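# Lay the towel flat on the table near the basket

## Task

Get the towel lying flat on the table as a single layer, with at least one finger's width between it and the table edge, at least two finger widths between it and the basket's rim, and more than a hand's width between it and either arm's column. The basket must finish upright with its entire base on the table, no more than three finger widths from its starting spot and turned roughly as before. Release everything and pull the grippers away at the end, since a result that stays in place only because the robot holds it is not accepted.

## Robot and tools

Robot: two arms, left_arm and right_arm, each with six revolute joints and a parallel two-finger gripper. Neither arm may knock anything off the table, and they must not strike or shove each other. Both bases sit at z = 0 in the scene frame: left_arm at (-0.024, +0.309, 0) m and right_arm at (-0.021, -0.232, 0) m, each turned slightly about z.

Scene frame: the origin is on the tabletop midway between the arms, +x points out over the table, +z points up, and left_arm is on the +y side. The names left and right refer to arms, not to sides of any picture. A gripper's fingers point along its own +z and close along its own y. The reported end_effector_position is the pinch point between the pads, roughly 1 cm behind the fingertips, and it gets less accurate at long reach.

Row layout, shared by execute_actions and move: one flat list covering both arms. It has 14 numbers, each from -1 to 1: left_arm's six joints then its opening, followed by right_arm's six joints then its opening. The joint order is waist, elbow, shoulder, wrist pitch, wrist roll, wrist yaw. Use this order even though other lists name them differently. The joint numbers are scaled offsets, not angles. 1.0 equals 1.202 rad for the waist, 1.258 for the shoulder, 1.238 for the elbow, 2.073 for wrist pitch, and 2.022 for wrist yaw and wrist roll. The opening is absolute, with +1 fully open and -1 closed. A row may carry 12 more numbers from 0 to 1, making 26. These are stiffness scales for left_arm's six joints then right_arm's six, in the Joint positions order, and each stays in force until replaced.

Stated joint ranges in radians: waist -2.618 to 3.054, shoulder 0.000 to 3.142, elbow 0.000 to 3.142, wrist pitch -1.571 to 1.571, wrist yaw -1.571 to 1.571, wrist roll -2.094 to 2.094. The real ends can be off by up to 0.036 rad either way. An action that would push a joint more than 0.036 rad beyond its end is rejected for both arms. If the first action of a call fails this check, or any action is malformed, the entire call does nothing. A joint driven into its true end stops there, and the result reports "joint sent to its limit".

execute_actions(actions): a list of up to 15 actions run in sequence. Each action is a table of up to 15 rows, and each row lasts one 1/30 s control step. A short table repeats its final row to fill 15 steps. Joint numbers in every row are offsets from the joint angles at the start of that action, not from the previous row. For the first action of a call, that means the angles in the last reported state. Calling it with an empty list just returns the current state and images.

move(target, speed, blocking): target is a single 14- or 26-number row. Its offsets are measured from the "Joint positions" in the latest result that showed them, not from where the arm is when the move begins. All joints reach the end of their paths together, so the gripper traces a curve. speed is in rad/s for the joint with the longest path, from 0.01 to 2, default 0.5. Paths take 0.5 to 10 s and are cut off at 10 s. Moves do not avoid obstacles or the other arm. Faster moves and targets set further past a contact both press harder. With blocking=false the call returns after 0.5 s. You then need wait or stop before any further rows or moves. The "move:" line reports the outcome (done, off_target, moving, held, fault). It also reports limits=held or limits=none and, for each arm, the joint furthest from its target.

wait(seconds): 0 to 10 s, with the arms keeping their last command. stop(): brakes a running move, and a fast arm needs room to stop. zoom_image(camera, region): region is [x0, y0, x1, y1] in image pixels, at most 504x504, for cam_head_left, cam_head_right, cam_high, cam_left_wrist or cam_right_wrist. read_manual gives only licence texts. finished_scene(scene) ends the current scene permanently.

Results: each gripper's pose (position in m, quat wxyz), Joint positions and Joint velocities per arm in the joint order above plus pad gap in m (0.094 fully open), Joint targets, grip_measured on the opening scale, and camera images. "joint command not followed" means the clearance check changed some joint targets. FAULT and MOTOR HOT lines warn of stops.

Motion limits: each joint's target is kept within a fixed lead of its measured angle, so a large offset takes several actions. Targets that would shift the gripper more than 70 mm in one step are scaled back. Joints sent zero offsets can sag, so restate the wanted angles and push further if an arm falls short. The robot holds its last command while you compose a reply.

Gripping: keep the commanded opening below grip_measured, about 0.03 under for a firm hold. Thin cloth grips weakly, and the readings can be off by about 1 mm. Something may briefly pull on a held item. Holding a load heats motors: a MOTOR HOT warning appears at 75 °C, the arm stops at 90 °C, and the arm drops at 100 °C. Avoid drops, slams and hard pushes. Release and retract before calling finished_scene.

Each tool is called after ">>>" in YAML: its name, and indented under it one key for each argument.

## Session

>>> execute_actions:
  actions: []

Scene clock: 0.00 s.
left_arm: end_effector_position=(+0.3621, +0.2263, +0.2667) grip_measured=+1.000 end_effector_quat_wxyz=(+0.489, -0.310, +0.814, +0.040) | right_arm: end_effector_position=(+0.3751, +0.0213, +0.3006) grip_measured=+1.000 end_effector_quat_wxyz=(+0.630, -0.625, +0.430, -0.164)
Joint names: [waist, elbow, shoulder, wrist pitch, wrist roll, wrist yaw]
Joint positions: left_arm=[-0.48   1.343  1.464 -0.712 -0.949 -0.796  0.094] | right_arm=[ 0.651  1.011  1.413  0.246 -1.259 -0.232  0.094]
Joint velocities: left_arm=[ 0.002  0.007 -0.002  0.037 -0.051  0.022  0.   ] | right_arm=[-0.007 -0.007  0.002 -0.022 -0.051 -0.022  0.   ]
Motor temperatures (°C, as the motors report them): left_arm=[25 26 28 31 22 24] | right_arm=[21 26 25 29 25 23]
Joint targets: left_arm=[-0.480 1.354 1.453 -0.715 -0.948 -0.807] | right_arm=[0.651 1.025 1.401 0.253 -1.251 -0.234]
Joint stiffness scale: left_arm=[1. 1. 1. 1. 1. 1.] | right_arm=[1. 1. 1. 1. 1. 1.]
camera_calibration (this result's frames):
cam_left_wrist: T_world_to_cam=[[0.642956, -0.660528, 0.387699, -0.188375], [-0.580897, -0.750463, -0.315219, 0.486029], [0.499165, -0.022541, -0.866214, 0.169246], [0, 0, 0, 1]] pos_world=[0.318968, 0.244135, 0.372842]
cam_right_wrist: T_world_to_cam=[[0.427386, -0.284085, 0.858276, -0.414263], [-0.0546209, -0.955727, -0.289142, 0.145915], [0.902418, 0.0766955, -0.423981, -0.0831475], [0, 0, 0, 1]] pos_world=[0.260054, 0.028146, 0.362489]

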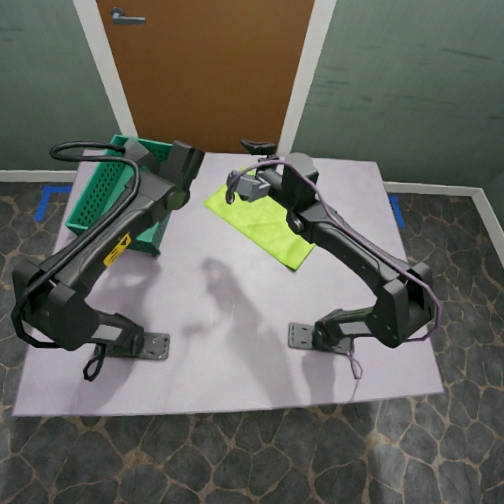

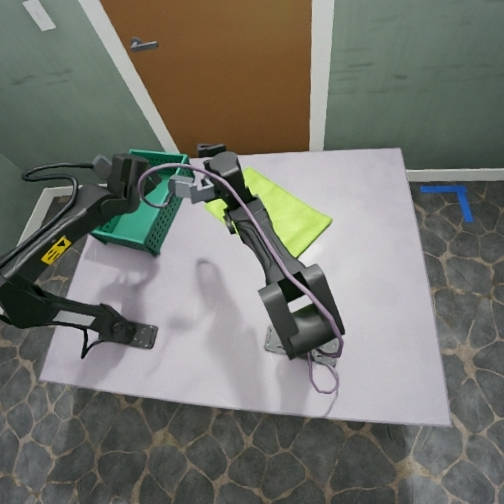

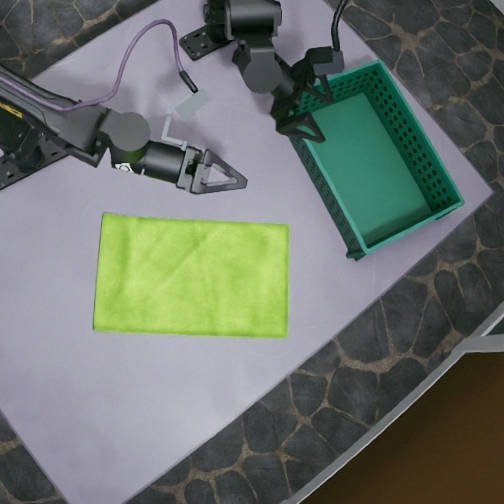

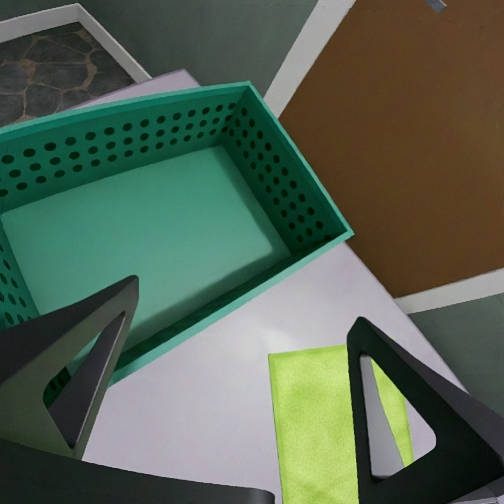

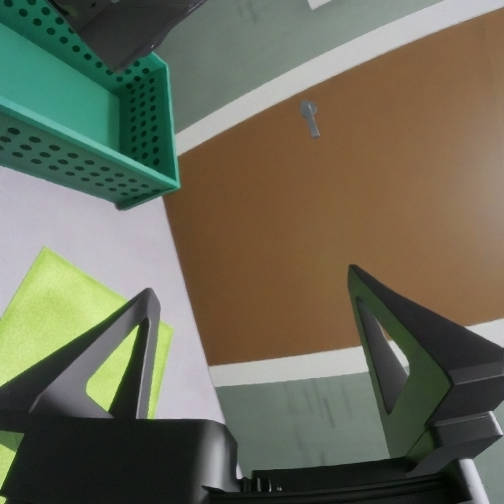

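>>> zoom_image:
  camera: "cam_high"
  region: [80, 195, 310, 355]

>>> zoom_image:
  camera: "cam_high"
  region: [80, 200, 220, 345]

>>> zoom_image:
  camera: "cam_head_left"
  region: [195, 170, 330, 285]

>>> zoom_image:
  camera: "cam_head_right"
  region: [230, 160, 345, 270]

Region (80, 195, 310, 355) of cam_high's 504x504 image, scaled by 2.191, with more detail than that image has; it fills the top 351 rows of this view, and the rest is white.

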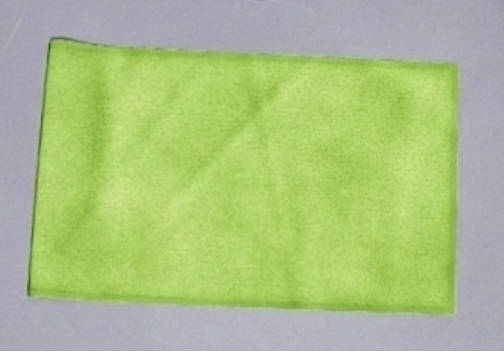

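Region (80, 200, 220, 345) of cam_high's 504x504 image, scaled by 3.476, with more detail than that image has; it fills the left 487 columns of this view, and the rest is white.

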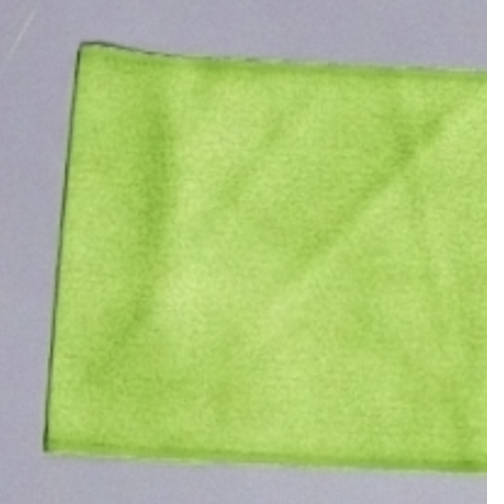

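Region (195, 170, 330, 285) of cam_head_left's 504x504 image, scaled by 3.733, with more detail than that image has; it fills the top 429 rows of this view, and the rest is white.

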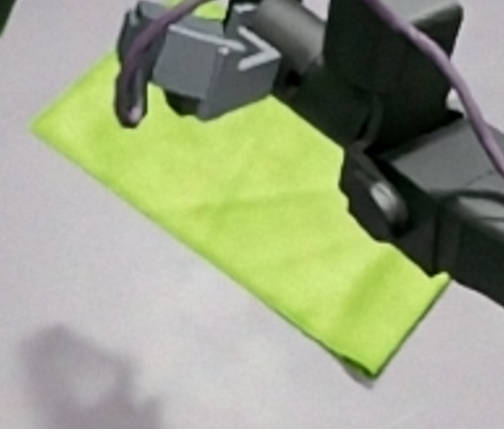

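Region (230, 160, 345, 270) of cam_head_right's 504x504 image, scaled by 4.383, with more detail than that image has; it fills the top 482 rows of this view, and the rest is white.

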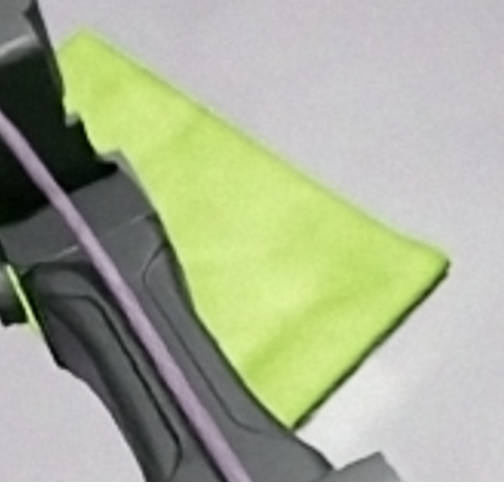

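>>> move:
  target: [-0.396,0.846,0.788,-0.284,-0.46,0.399,-0.1, -0.512,0.855,0.701,-0.767,0.128,0.115,-0.1]
  speed: 0.8

Scene clock: 82.63 s.
left_arm: end_effector_position=(+0.2503, -0.1350, +0.0722) grip_measured=-0.097 end_effector_quat_wxyz=(+0.009, -0.411, +0.907, -0.092) | right_arm: end_effector_position=(+0.4168, -0.2908, +0.0594) grip_measured=-0.098 end_effector_quat_wxyz=(-0.012, -0.423, +0.906, +0.007)
Joint names: [waist, elbow, shoulder, wrist pitch, wrist roll, wrist yaw]
Joint positions: left_arm=[-0.955  2.358  2.467 -1.276 -1.87   0.006  0.042] | right_arm=[ 0.036  2.037  2.305 -1.33  -1.009  0.001  0.042]
Joint velocities: left_arm=[-0.002  0.007  0.002 -0.037 -0.007  0.022  0.   ] | right_arm=[-0.012 -0.002 -0.022  0.007 -0.066  0.037 -0.001]
Motor temperatures (°C, as the motors report them): left_arm=[25 27 29 33 22 24] | right_arm=[21 28 26 36 25 23]
Joint targets: left_arm=[-0.956 2.390 2.455 -1.301 -1.880 0.010] | right_arm=[0.035 2.070 2.296 -1.344 -1.000 0.001]
Joint stiffness scale: left_arm=[1. 1. 1. 1. 1. 1.] | right_arm=[1. 1. 1. 1. 1. 1.]
move: off_target (left_arm, right_arm); limits=none; left_arm: farthest joint: the elbow, 0.033 radians from its target (1.048 radians at the start); right_arm: farthest joint: the elbow, 0.033 radians from its target (1.058 radians at the start)
camera_calibration (this result's frames):
cam_left_wrist: T_world_to_cam=[[0.8761, -0.470341, 0.105966, -0.292093], [-0.42287, -0.644058, 0.637472, -0.00541717], [-0.231581, -0.603299, -0.763152, 0.145525], [0, 0, 0, 1]] pos_world=[0.287313, -0.0530771, 0.145463]
cam_right_wrist: T_world_to_cam=[[0.646388, -0.762611, -0.0246254, -0.491737], [-0.582434, -0.514005, 0.629738, 0.0740781], [-0.492903, -0.392712, -0.776417, 0.266896], [0, 0, 0, 1]] pos_world=[0.492552, -0.232114, 0.148464]

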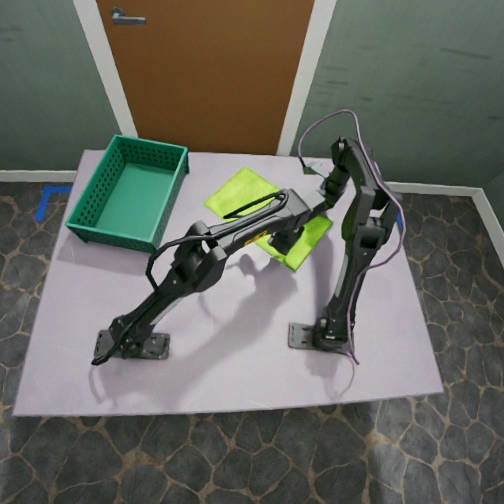

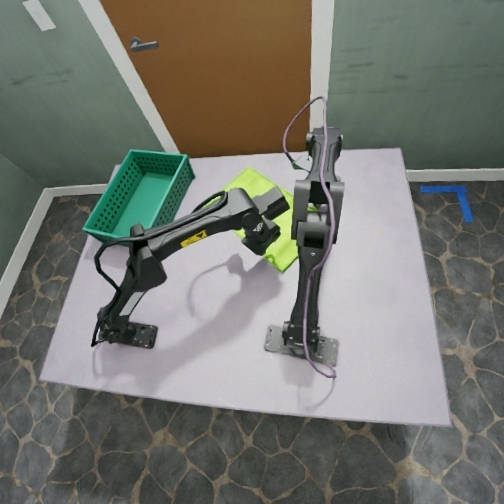

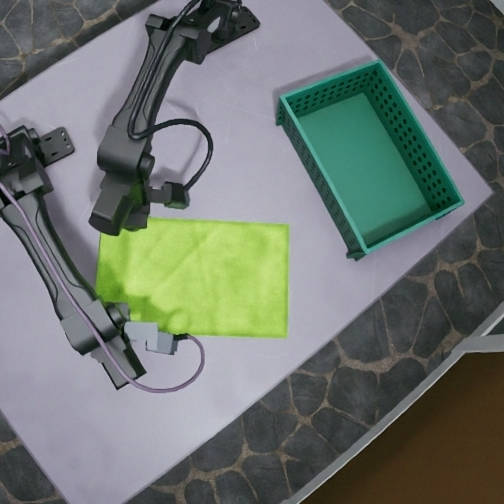

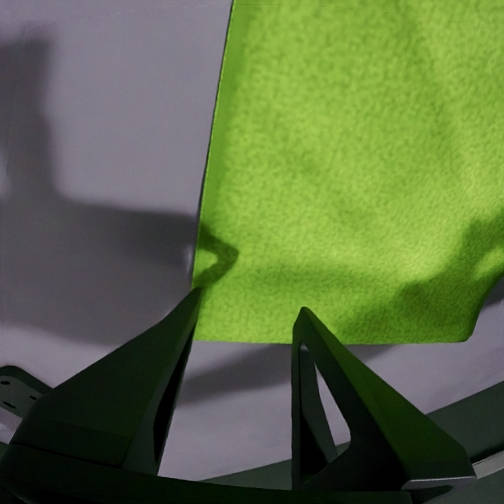

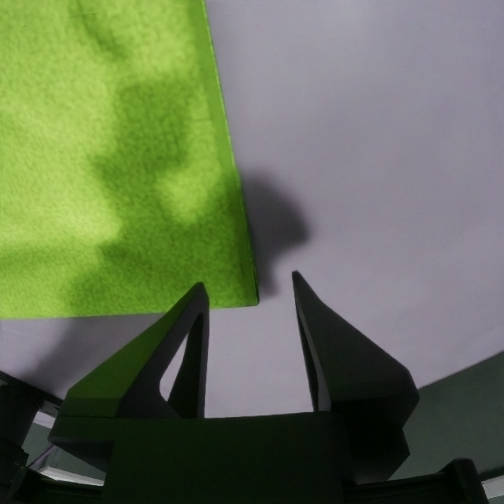

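>>> move:
  target: [-0.047,0.163,0.103,-0.069,-0.035,0,-0.1, -0.082,-0.33,-0.159,0.186,-0.043,-0.13,-0.1]
  speed: 0.4

Scene clock: 112.60 s.
left_arm: end_effector_position=(+0.2288, -0.1464, +0.0495) grip_measured=-0.097 end_effector_quat_wxyz=(+0.001, -0.419, +0.906, -0.053) | right_arm: end_effector_position=(+0.4090, -0.2848, +0.0342) grip_measured=-0.098 end_effector_quat_wxyz=(+0.115, -0.420, +0.898, +0.064)
Joint names: [waist, elbow, shoulder, wrist pitch, wrist roll, wrist yaw]
Joint positions: left_arm=[-1.002  2.527  2.6   -1.392 -1.931  0.006  0.042] | right_arm=[-0.052  1.637  2.139 -0.963 -1.087 -0.243  0.042]
Joint velocities: left_arm=[-0.007 -0.002  0.017 -0.037  0.007 -0.051  0.   ] | right_arm=[-0.012 -0.012  0.002 -0.022 -0.037  0.007  0.   ]
Motor temperatures (°C, as the motors report them): left_arm=[25 28 32 31 22 24] | right_arm=[21 28 29 32 25 23]
Joint targets: left_arm=[-1.012 2.560 2.597 -1.419 -1.941 0.006] | right_arm=[-0.062 1.628 2.104 -0.944 -1.096 -0.261]
Joint stiffness scale: left_arm=[1. 1. 1. 1. 1. 1.] | right_arm=[1. 1. 1. 1. 1. 1.]
move: off_target (left_arm, right_arm); limits=none; left_arm: farthest joint: the elbow, 0.033 radians from its target (0.202 radians at the start); right_arm: farthest joint: the shoulder, 0.034 radians from its target (0.200 radians at the start)
camera_calibration (this result's frames):
cam_left_wrist: T_world_to_cam=[[0.88594, -0.462656, 0.0325556, -0.273631], [-0.383085, -0.690386, 0.613688, -0.0220905], [-0.261451, -0.556162, -0.788877, 0.131391], [0, 0, 0, 1]] pos_world=[0.26831, -0.0687733, 0.126116]
cam_right_wrist: T_world_to_cam=[[0.654757, -0.752911, -0.066471, -0.481884], [-0.676411, -0.622925, 0.392979, 0.103999], [-0.337285, -0.212344, -0.917142, 0.238423], [0, 0, 0, 1]] pos_world=[0.466279, -0.247405, 0.145767]

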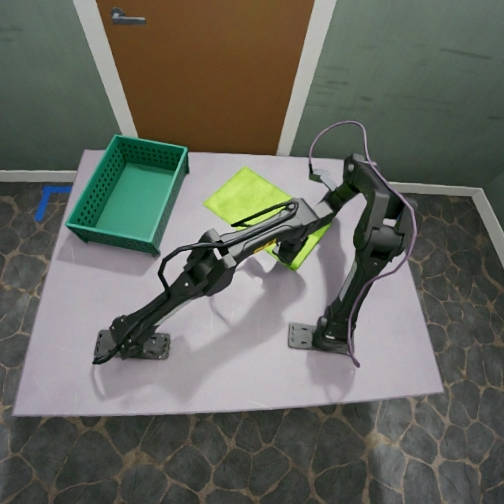

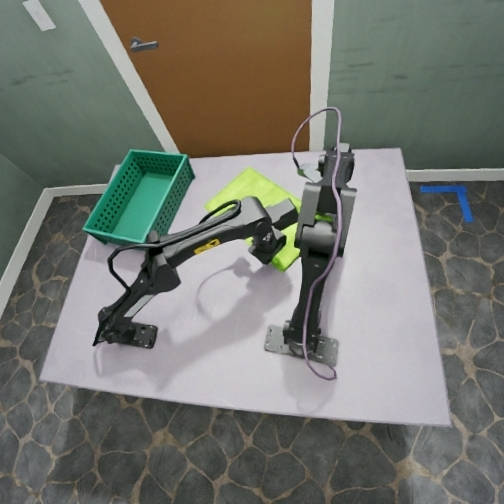

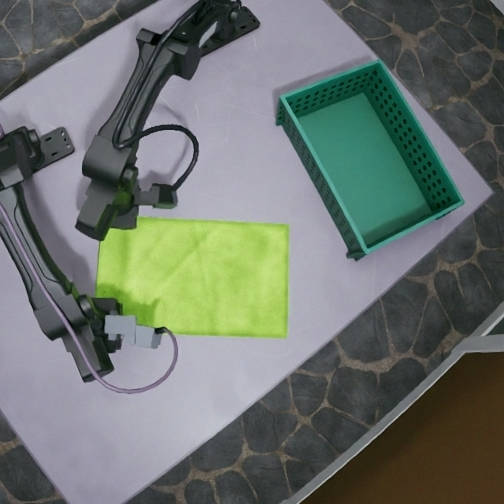

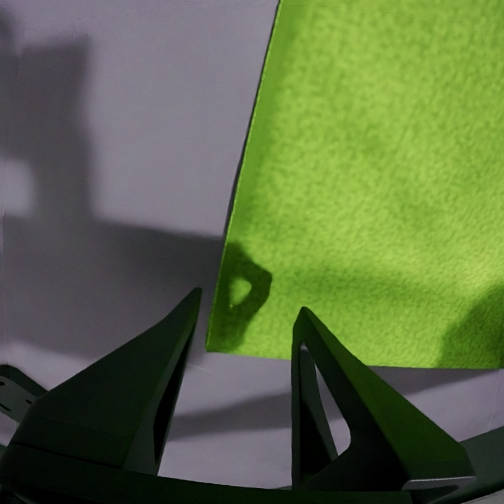

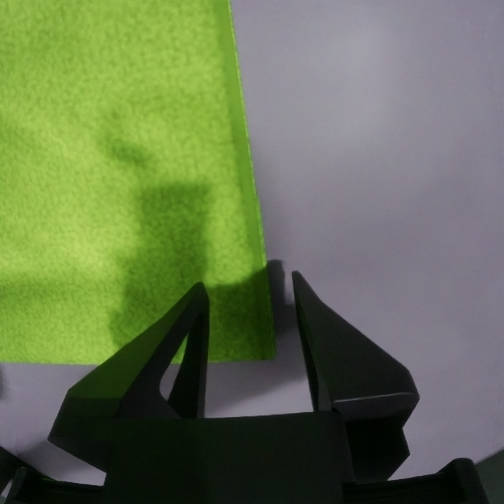

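>>> move:
  target: [0,0.01,0.06,0,0,0,-0.1, 0,-0.005,0.064,0,0,0,-0.1]
  speed: 0.08

Scene clock: 126.17 s.
left_arm: end_effector_position=(+0.2266, -0.1426, +0.0233) grip_measured=-0.097 end_effector_quat_wxyz=(-0.001, -0.420, +0.907, -0.027) | right_arm: end_effector_position=(+0.4040, -0.2842, +0.0124) grip_measured=-0.098 end_effector_quat_wxyz=(+0.094, -0.418, +0.900, +0.078)
Joint names: [waist, elbow, shoulder, wrist pitch, wrist roll, wrist yaw]
Joint positions: left_arm=[-1.002  2.527  2.653 -1.392 -1.931  0.006  0.042] | right_arm=[-0.052  1.637  2.192 -0.963 -1.087 -0.239  0.042]
Joint velocities: left_arm=[-0.007  0.002 -0.017  0.007 -0.022 -0.022  0.001] | right_arm=[-0.007  0.002 -0.007  0.007 -0.11   0.022  0.001]
Motor temperatures (°C, as the motors report them): left_arm=[25 28 33 31 22 24] | right_arm=[21 27 30 32 25 23]
Joint targets: left_arm=[-1.002 2.539 2.675 -1.392 -1.931 0.006] | right_arm=[-0.052 1.631 2.219 -0.963 -1.087 -0.242]
Joint stiffness scale: left_arm=[1. 1. 1. 1. 1. 1.] | right_arm=[1. 1. 1. 1. 1. 1.]
move: off_target (left_arm, right_arm); limits=none; left_arm: farthest joint: the shoulder, 0.023 radians from its target (0.075 radians at the start); right_arm: farthest joint: the shoulder, 0.028 radians from its target (0.081 radians at the start)
camera_calibration (this result's frames):
cam_left_wrist: T_world_to_cam=[[0.88621, -0.463144, -0.0113849, -0.268265], [-0.367708, -0.718121, 0.59084, -0.0110683], [-0.28182, -0.519422, -0.806708, 0.122504], [0, 0, 0, 1]] pos_world=[0.268193, -0.068562, 0.102311]
cam_right_wrist: T_world_to_cam=[[0.650038, -0.752367, -0.106748, -0.477128], [-0.65534, -0.626147, 0.422456, 0.0997439], [-0.384682, -0.204657, -0.900075, 0.237967], [0, 0, 0, 1]] pos_world=[0.467059, -0.247819, 0.121119]

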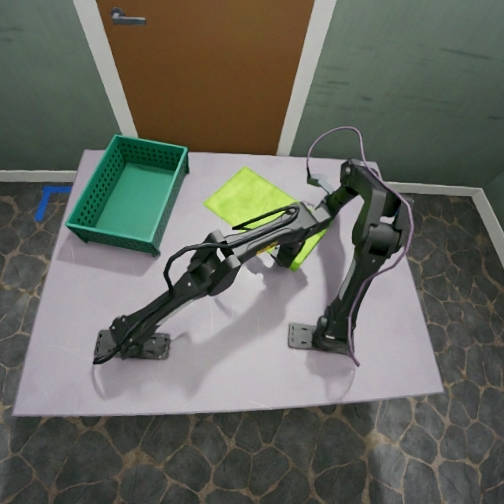

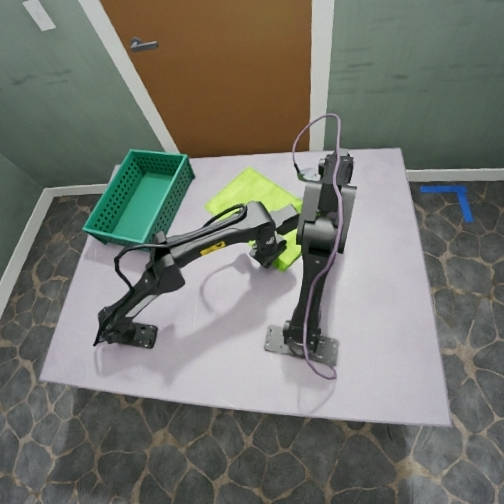

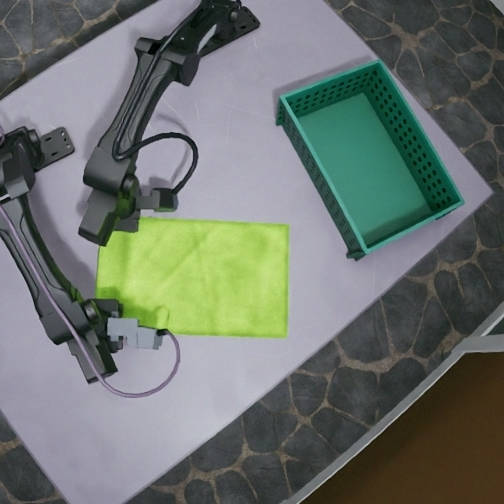

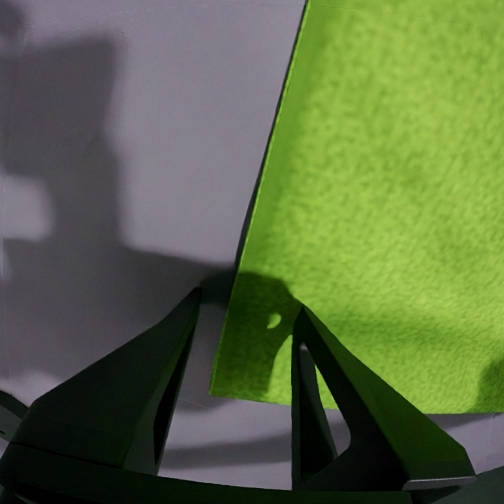

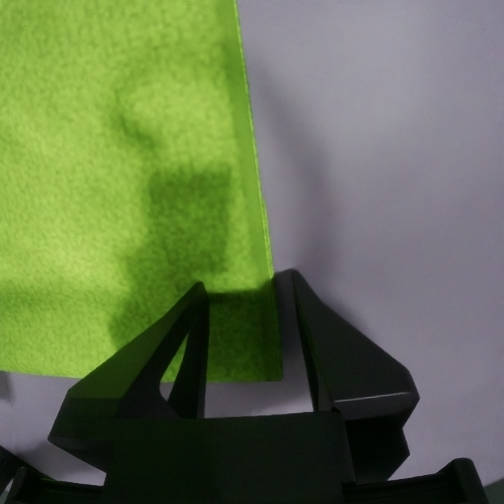

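>>> execute_actions:
  actions:
    - [[0,0.005,0.025,0.01,0,0,-0.15,0,-0.005,0.025,-0.005,0,-0.005,-0.15],[0,0.005,0.025,0.012,0,0,-0.2,0,-0.005,0.025,-0.007,0,-0.007,-0.2],[0,0.005,0.025,0.014,0,0,-0.2,0,-0.005,0.025,-0.009,0,-0.009,-0.2],[0,0.005,0.025,0.016,0,0,-0.3,0,-0.005,0.025,-0.011,0,-0.011,-0.3],[0,0.005,0.025,0.018,0,0,-0.3,0,-0.005,0.025,-0.013,0,-0.013,-0.3],[0,0.005,0.025,0.02,0,0,-0.3,0,-0.005,0.025,-0.015,0,-0.015,-0.3],[0,0.005,0.025,0.02,0,0,-0.4,0,-0.005,0.025,-0.015,0,-0.015,-0.4],[0,0.005,0.025,0.022,0,0,-0.4,0,-0.005,0.025,-0.015,0,-0.015,-0.4],[0,0.005,0.025,0.022,0,0,-0.4,0,-0.005,0.025,-0.015,0,-0.015,-0.4],[0,0.005,0.025,0.025,0,0,-0.5,0,-0.005,0.025,-0.015,0,-0.015,-0.5],[0,0.005,0.025,0.025,0,0,-0.5,0,-0.005,0.025,-0.015,0,-0.015,-0.5],[0,0.005,0.025,0.025,0,0,-0.5,0,-0.005,0.025,-0.015,0,-0.015,-0.5],[0,0.005,0.025,0.025,0,0,-0.6,0,-0.005,0.025,-0.015,0,-0.015,-0.6]]
    - [[0,0.005,0.025,0.015,0,0,-0.7,0,-0.005,0.025,-0.01,0,-0.01,-0.7],[0,0.005,0.025,0.015,0,0,-0.7,0,-0.005,0.025,-0.01,0,-0.01,-0.7],[0,0.005,0.025,0.015,0,0,-0.7,0,-0.005,0.025,-0.01,0,-0.01,-0.7],[0,0.005,0.025,0.015,0,0,-0.8,0,-0.005,0.025,-0.01,0,-0.01,-0.8],[0,0.005,0.025,0.015,0,0,-0.8,0,-0.005,0.025,-0.01,0,-0.01,-0.8],[0,0.005,0.025,0.015,0,0,-0.8,0,-0.005,0.025,-0.01,0,-0.01,-0.8],[0,0.005,0.025,0.015,0,0,-0.9,0,-0.005,0.025,-0.01,0,-0.01,-0.9],[0,0.005,0.025,0.015,0,0,-0.9,0,-0.005,0.025,-0.01,0,-0.01,-0.9],[0,0.005,0.025,0.015,0,0,-0.9,0,-0.005,0.025,-0.01,0,-0.01,-0.9],[0,0.005,0.025,0.015,0,0,-1,0,-0.005,0.025,-0.01,0,-0.01,-1]]

Scene clock: 145.00 s.
left_arm: end_effector_position=(+0.2351, -0.1533, +0.0236) grip_measured=-0.969 end_effector_quat_wxyz=(+0.007, -0.419, +0.906, -0.053) | right_arm: end_effector_position=(+0.3952, -0.2748, +0.0131) grip_measured=-0.954 end_effector_quat_wxyz=(+0.089, -0.415, +0.899, +0.108)
Joint names: [waist, elbow, shoulder, wrist pitch, wrist roll, wrist yaw]
Joint positions: left_arm=[-1.002  2.527  2.654 -1.337 -1.931 -0.006  0.001] | right_arm=[-0.052  1.637  2.194 -1.006 -1.087 -0.281  0.002]
Joint velocities: left_arm=[-0.002  0.002 -0.007 -0.037 -0.037  0.051 -0.001] | right_arm=[-0.027 -0.002  0.012  0.051 -0.022  0.081 -0.001]
Motor temperatures (°C, as the motors report them): left_arm=[25 27 32 31 22 24] | right_arm=[21 27 28 31 25 23]
Joint targets: left_arm=[-1.002 2.533 2.686 -1.322 -1.931 -0.001] | right_arm=[-0.052 1.631 2.225 -1.014 -1.087 -0.287]
Joint stiffness scale: left_arm=[1. 1. 1. 1. 1. 1.] | right_arm=[1. 1. 1. 1. 1. 1.]
camera_calibration (this result's frames):
cam_left_wrist: T_world_to_cam=[[0.886138, -0.461703, 0.0398781, -0.281673], [-0.388892, -0.694066, 0.605835, -0.00753373], [-0.252038, -0.552361, -0.794591, 0.107219], [0, 0, 0, 1]] pos_world=[0.273694, -0.0760545, 0.100992]
cam_right_wrist: T_world_to_cam=[[0.64628, -0.744544, -0.167265, -0.45983], [-0.640069, -0.648245, 0.412419, 0.0876079], [-0.415492, -0.159477, -0.895507, 0.261667], [0, 0, 0, 1]] pos_world=[0.461975, -0.243842, 0.12128]

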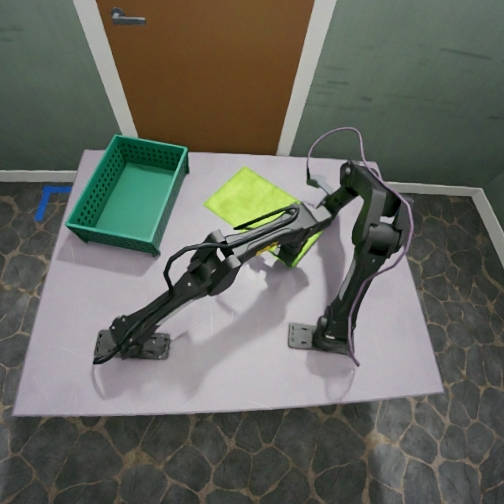

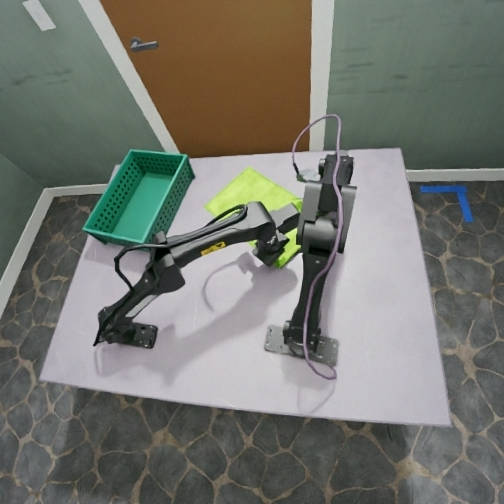

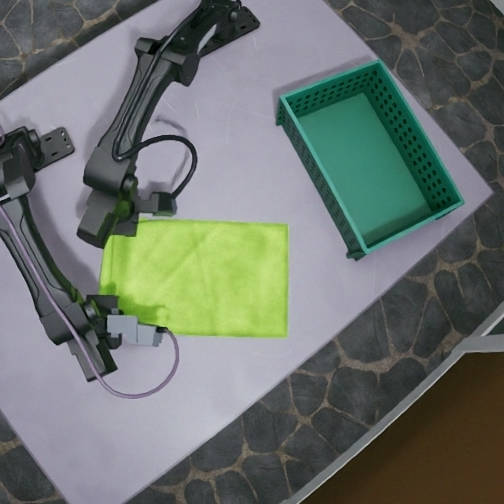

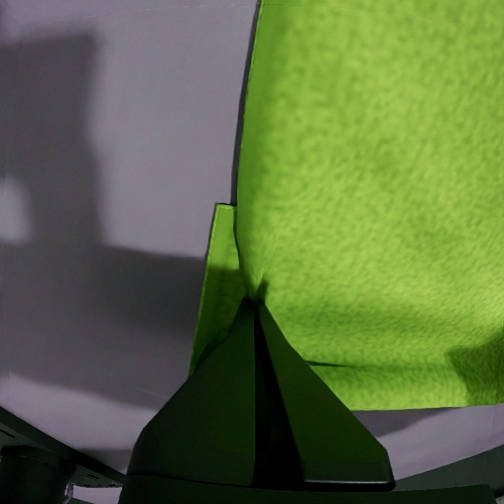

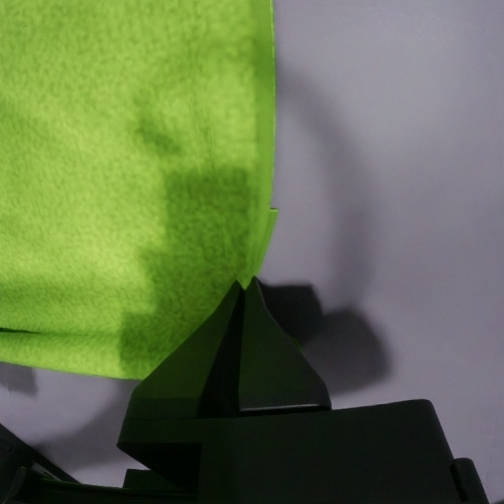

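>>> execute_actions:
  actions:
    - [[0,0.02,-0.02,0,0,0,-1,0,0,-0.01,0,0,0,-0.7],[0,0.02,-0.02,0,0,0,-1,0,0,-0.02,0,0,0,-0.5],[0,0.02,-0.025,0,0,0,-1,0,0,-0.03,0,0,0,-0.4],[0,0.02,-0.03,0,0,0,-1,0,0,-0.04,0,0,0,-0.3],[0,0.02,-0.035,0,0,0,-1,0,0,-0.05,0,0,0,-0.2],[0,0.02,-0.04,0,0,0,-1,0,0,-0.06,0,0,0,-0.1],[0,0.02,-0.045,0,0,0,-1,0,0,-0.07,0,0,0,-0.1],[0,0.02,-0.05,0,0,0,-1,0,0,-0.08,0,0,0,-0.1],[0,0.02,-0.055,0,0,0,-1,0,0,-0.09,0,0,0,-0.1],[0,0.02,-0.06,0,0,0,-1,0,0,-0.1,0,0,0,-0.1],[0,0.02,-0.065,0,0,0,-1,0,0,-0.11,0,0,0,-0.1],[0,0.02,-0.07,0,0,0,-1,0,0,-0.12,0,0,0,-0.1]]

Scene clock: 246.67 s.
left_arm: end_effector_position=(+0.2374, -0.1574, +0.0535) grip_measured=-0.969 end_effector_quat_wxyz=(+0.009, -0.419, +0.904, -0.082) | right_arm: end_effector_position=(+0.4054, -0.2780, +0.0646) grip_measured=-0.102 end_effector_quat_wxyz=(+0.138, -0.422, +0.894, +0.067)
Joint names: [waist, elbow, shoulder, wrist pitch, wrist roll, wrist yaw]
Joint positions: left_arm=[-1.002  2.527  2.596 -1.337 -1.931 -0.006  0.001] | right_arm=[-0.052  1.637  2.065 -1.004 -1.087 -0.276  0.042]
Joint velocities: left_arm=[-0.002 -0.002 -0.173  0.051  0.066  0.022  0.002] | right_arm=[ 0.007 -0.007 -0.247 -0.11  -0.022 -0.007 -0.   ]
Motor temperatures (°C, as the motors report them): left_arm=[25 27 32 30 22 24] | right_arm=[21 27 28 28 25 23]
Joint targets: left_arm=[-1.002 2.552 2.566 -1.337 -1.931 -0.006] | right_arm=[-0.052 1.637 2.043 -1.006 -1.087 -0.281]
Joint stiffness scale: left_arm=[1. 1. 1. 1. 1. 1.] | right_arm=[1. 1. 1. 1. 1. 1.]
camera_calibration (this result's frames):
cam_left_wrist: T_world_to_cam=[[0.884322, -0.458427, 0.0884287, -0.288422], [-0.406373, -0.662535, 0.629212, -0.0197558], [-0.229861, -0.592361, -0.772187, 0.116539], [0, 0, 0, 1]] pos_world=[0.273817, -0.0762761, 0.127925]
cam_right_wrist: T_world_to_cam=[[0.660302, -0.748615, -0.0598062, -0.473909], [-0.688332, -0.635128, 0.350444, 0.0980045], [-0.300332, -0.190232, -0.934672, 0.258844], [0, 0, 0, 1]] pos_world=[0.458122, -0.243289, 0.179247]

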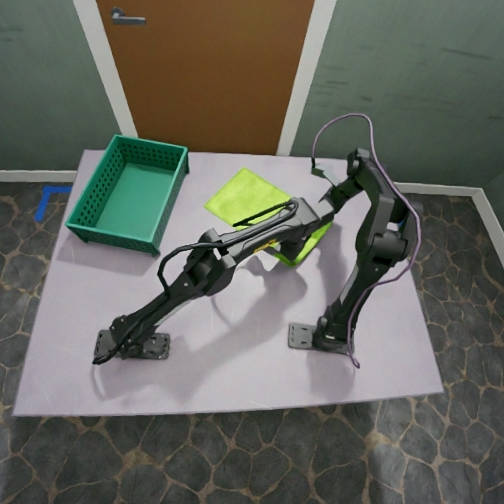

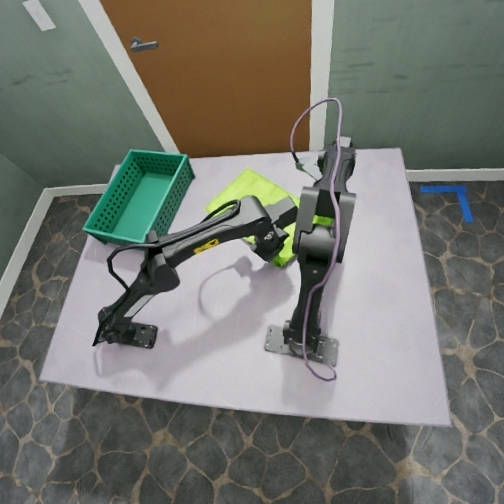

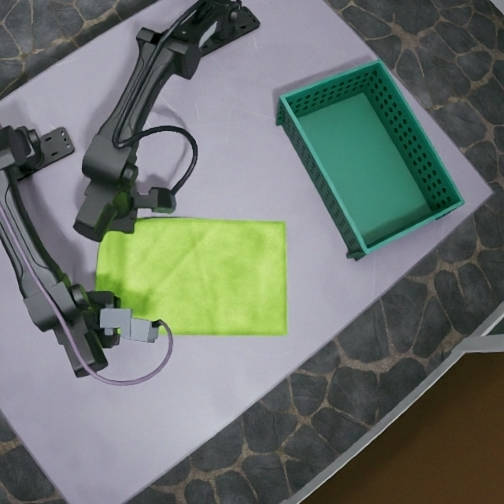

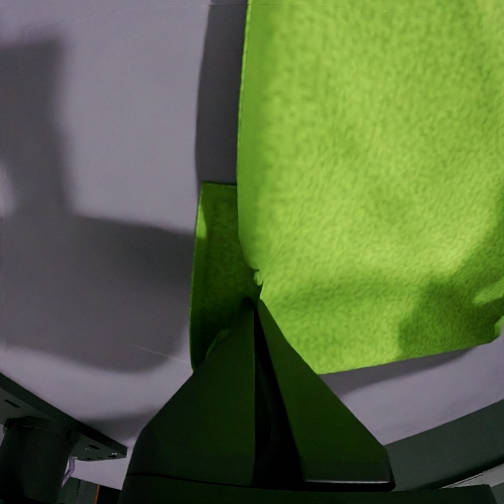

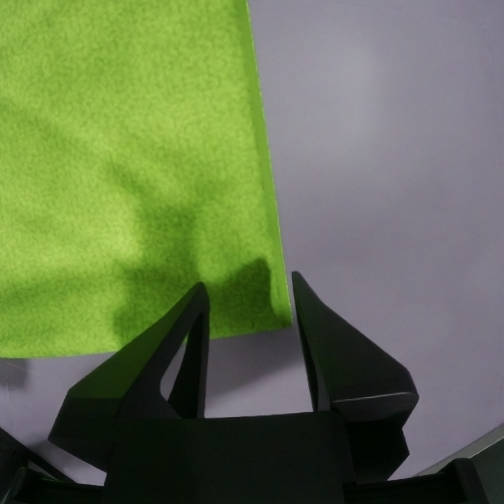

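>>> execute_actions:
  actions: []

Scene clock: 284.70 s.
left_arm: end_effector_position=(+0.2376, -0.1579, +0.0584) grip_measured=-0.969 end_effector_quat_wxyz=(+0.009, -0.418, +0.904, -0.086) | right_arm: end_effector_position=(+0.4058, -0.2782, +0.0679) grip_measured=-0.102 end_effector_quat_wxyz=(+0.141, -0.422, +0.893, +0.064)
Joint names: [waist, elbow, shoulder, wrist pitch, wrist roll, wrist yaw]
Joint positions: left_arm=[-1.002  2.527  2.586 -1.337 -1.931 -0.006  0.001] | right_arm=[-0.052  1.637  2.057 -1.004 -1.087 -0.276  0.042]
Joint velocities: left_arm=[-0.002 -0.012  0.007 -0.007  0.007 -0.022  0.   ] | right_arm=[ 0.007 -0.002 -0.002 -0.066 -0.022  0.037  0.   ]
Motor temperatures (°C, as the motors report them): left_arm=[25 28 35 30 22 24] | right_arm=[21 27 30 28 25 23]
Joint targets: left_arm=[-1.002 2.552 2.566 -1.337 -1.931 -0.006] | right_arm=[-0.052 1.637 2.043 -1.006 -1.087 -0.281]
Joint stiffness scale: left_arm=[1. 1. 1. 1. 1. 1.] | right_arm=[1. 1. 1. 1. 1. 1.]
camera_calibration (this result's frames):
cam_left_wrist: T_world_to_cam=[[0.883894, -0.457657, 0.0963375, -0.289592], [-0.409291, -0.657272, 0.63283, -0.0217622], [-0.226299, -0.598785, -0.768274, 0.117999], [0, 0, 0, 1]] pos_world=[0.273765, -0.0761817, 0.132326]
cam_right_wrist: T_world_to_cam=[[0.660698, -0.748772, -0.0530951, -0.474756], [-0.69106, -0.634343, 0.346477, 0.098638], [-0.293112, -0.192225, -0.936555, 0.258604], [0, 0, 0, 1]] pos_world=[0.457635, -0.243204, 0.182814]

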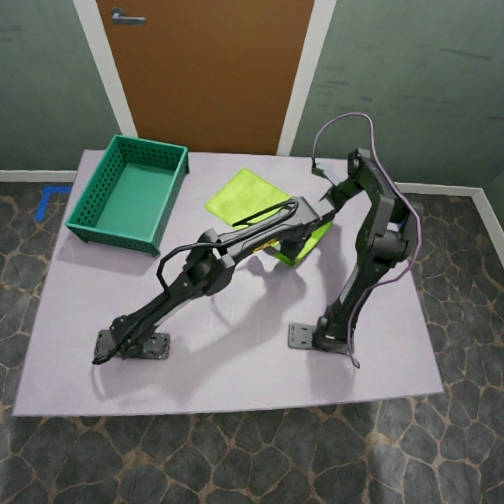

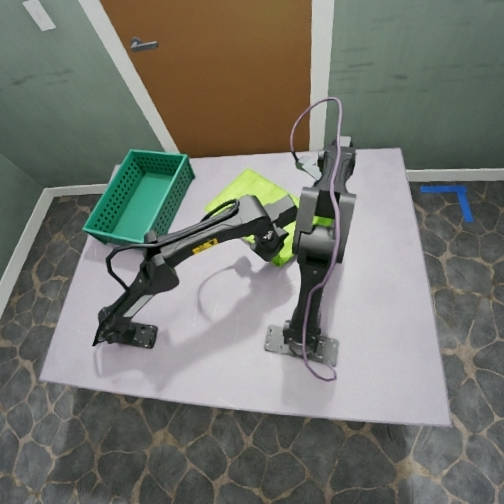

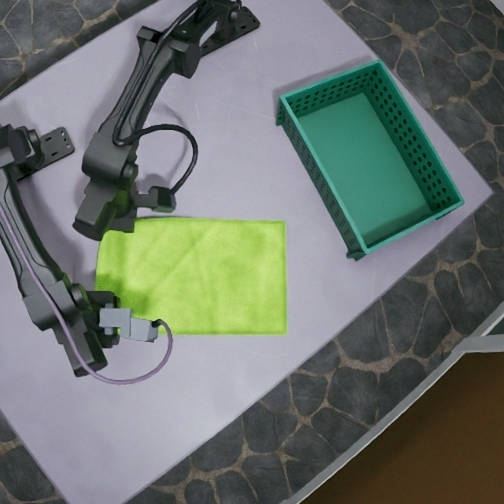

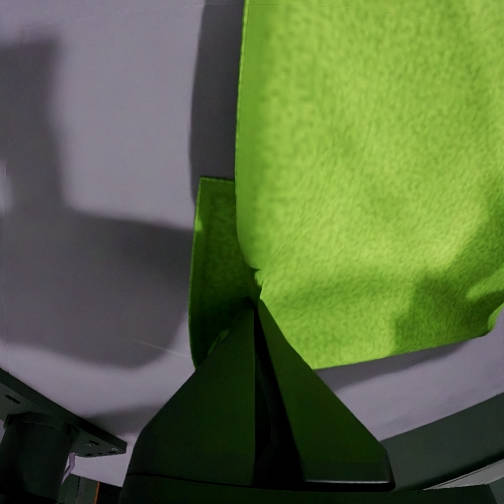

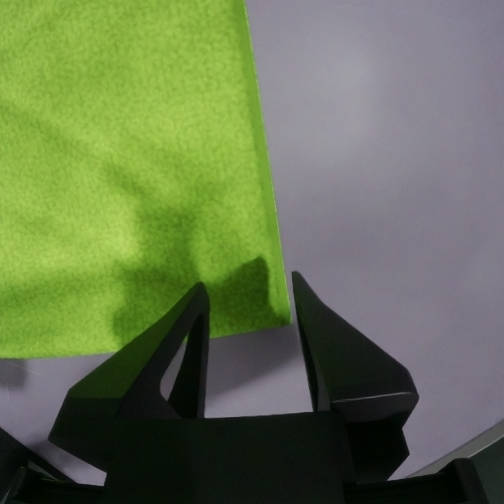

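>>> move:
  target: [0,-0.348,-0.508,0.005,0,0,-1, -0.45,-0.2,-0.4,0,0,0.137,-0.1]
  speed: 0.35

Scene clock: 313.43 s.
left_arm: end_effector_position=(+0.1952, -0.0814, +0.2258) grip_measured=-0.969 end_effector_quat_wxyz=(+0.017, -0.413, +0.891, -0.188) | right_arm: end_effector_position=(+0.2467, -0.4837, +0.1683) grip_measured=-0.102 end_effector_quat_wxyz=(+0.117, -0.161, +0.968, -0.154)
Joint names: [waist, elbow, shoulder, wrist pitch, wrist roll, wrist yaw]
Joint positions: left_arm=[-1.002  2.112  1.968 -1.335 -1.931 -0.006  0.001] | right_arm=[-0.585  1.4    1.578 -1.004 -1.087 -0.     0.042]
Joint velocities: left_arm=[-0.002  0.007 -0.002 -0.081 -0.066 -0.022 -0.   ] | right_arm=[-0.002 -0.002  0.012 -0.022 -0.037  0.007  0.   ]
Motor temperatures (°C, as the motors report them): left_arm=[25 28 35 29 22 24] | right_arm=[21 27 30 28 25 23]
Joint targets: left_arm=[-1.002 2.096 1.947 -1.327 -1.931 -0.006] | right_arm=[-0.593 1.390 1.554 -1.004 -1.087 0.001]
Joint stiffness scale: left_arm=[1. 1. 1. 1. 1. 1.] | right_arm=[1. 1. 1. 1. 1. 1.]
move: off_target (left_arm, right_arm); limits=none; left_arm: farthest joint: the shoulder, 0.021 radians from its target (0.639 radians at the start); right_arm: farthest joint: the shoulder, 0.024 radians from its target (0.503 radians at the start)
camera_calibration (this result's frames):
cam_left_wrist: T_world_to_cam=[[0.86594, -0.425273, 0.263231, -0.264679], [-0.475656, -0.537571, 0.696253, -0.0863481], [-0.154593, -0.728121, -0.667788, 0.235627], [0, 0, 0, 1]] pos_world=[0.22455, 0.0125864, 0.287141]
cam_right_wrist: T_world_to_cam=[[0.117919, -0.947929, 0.295846, -0.539338], [-0.921507, 0.00655688, 0.388306, 0.183371], [-0.370027, -0.318413, -0.87275, 0.213753], [0, 0, 0, 1]] pos_world=[0.31167, -0.444395, 0.27491]

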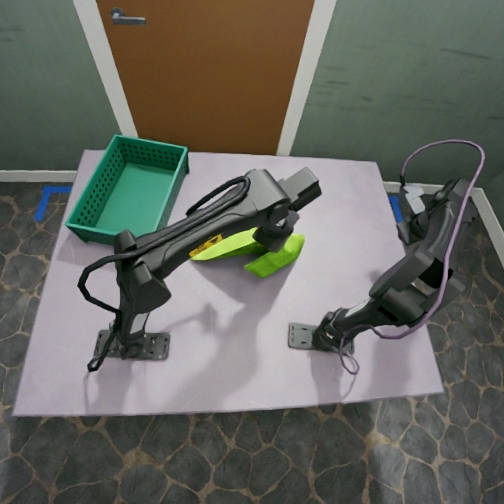

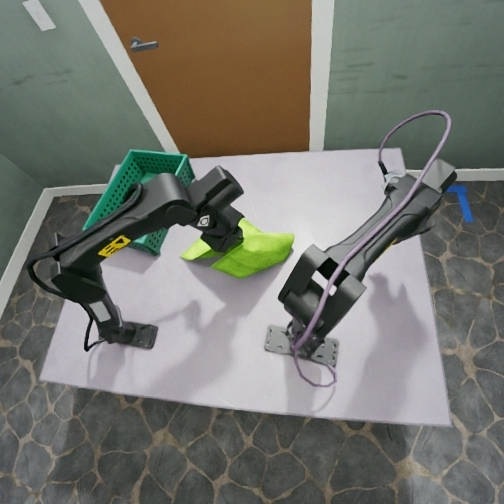

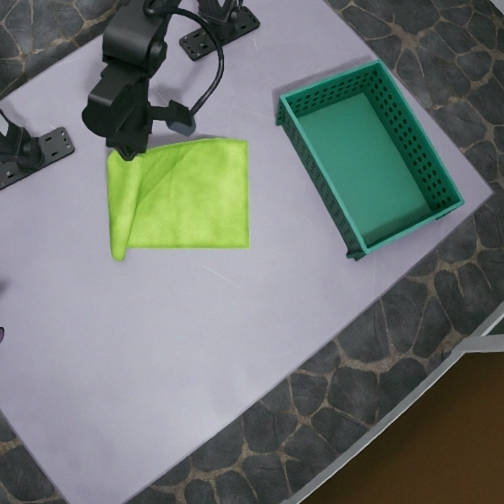

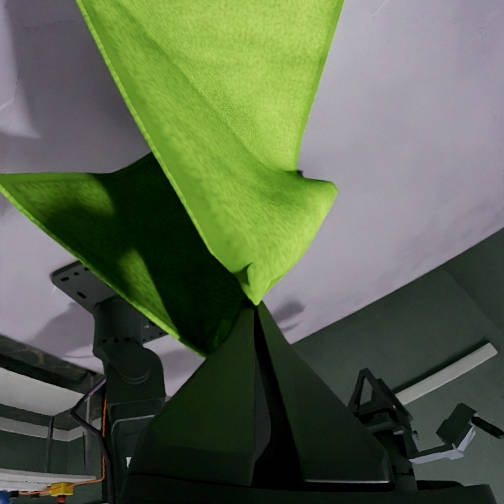

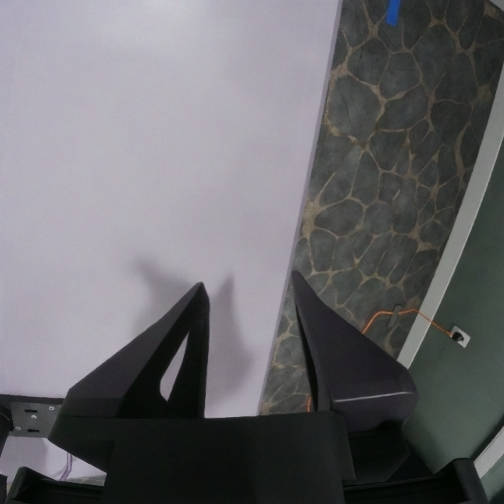

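>>> zoom_image:
  camera: "cam_head_right"
  region: [160, 170, 320, 330]

>>> zoom_image:
  camera: "cam_head_left"
  region: [170, 170, 330, 330]

Region (160, 170, 320, 330) of cam_head_right's 504x504 image, scaled by 3.150, with more detail than that image has.

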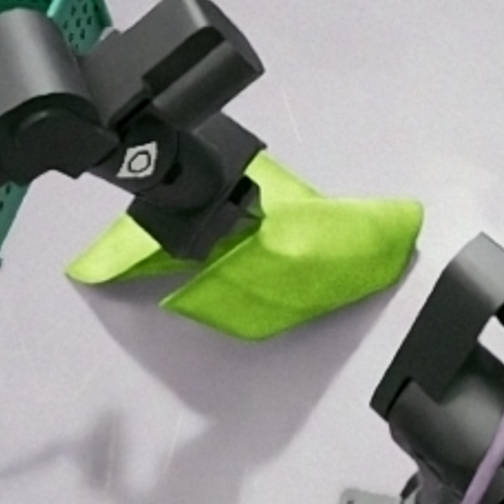

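Region (170, 170, 330, 330) of cam_head_left's 504x504 image, scaled by 3.150, with more detail than that image has.

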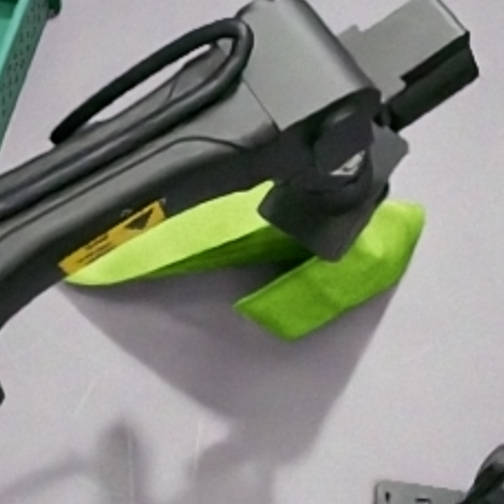

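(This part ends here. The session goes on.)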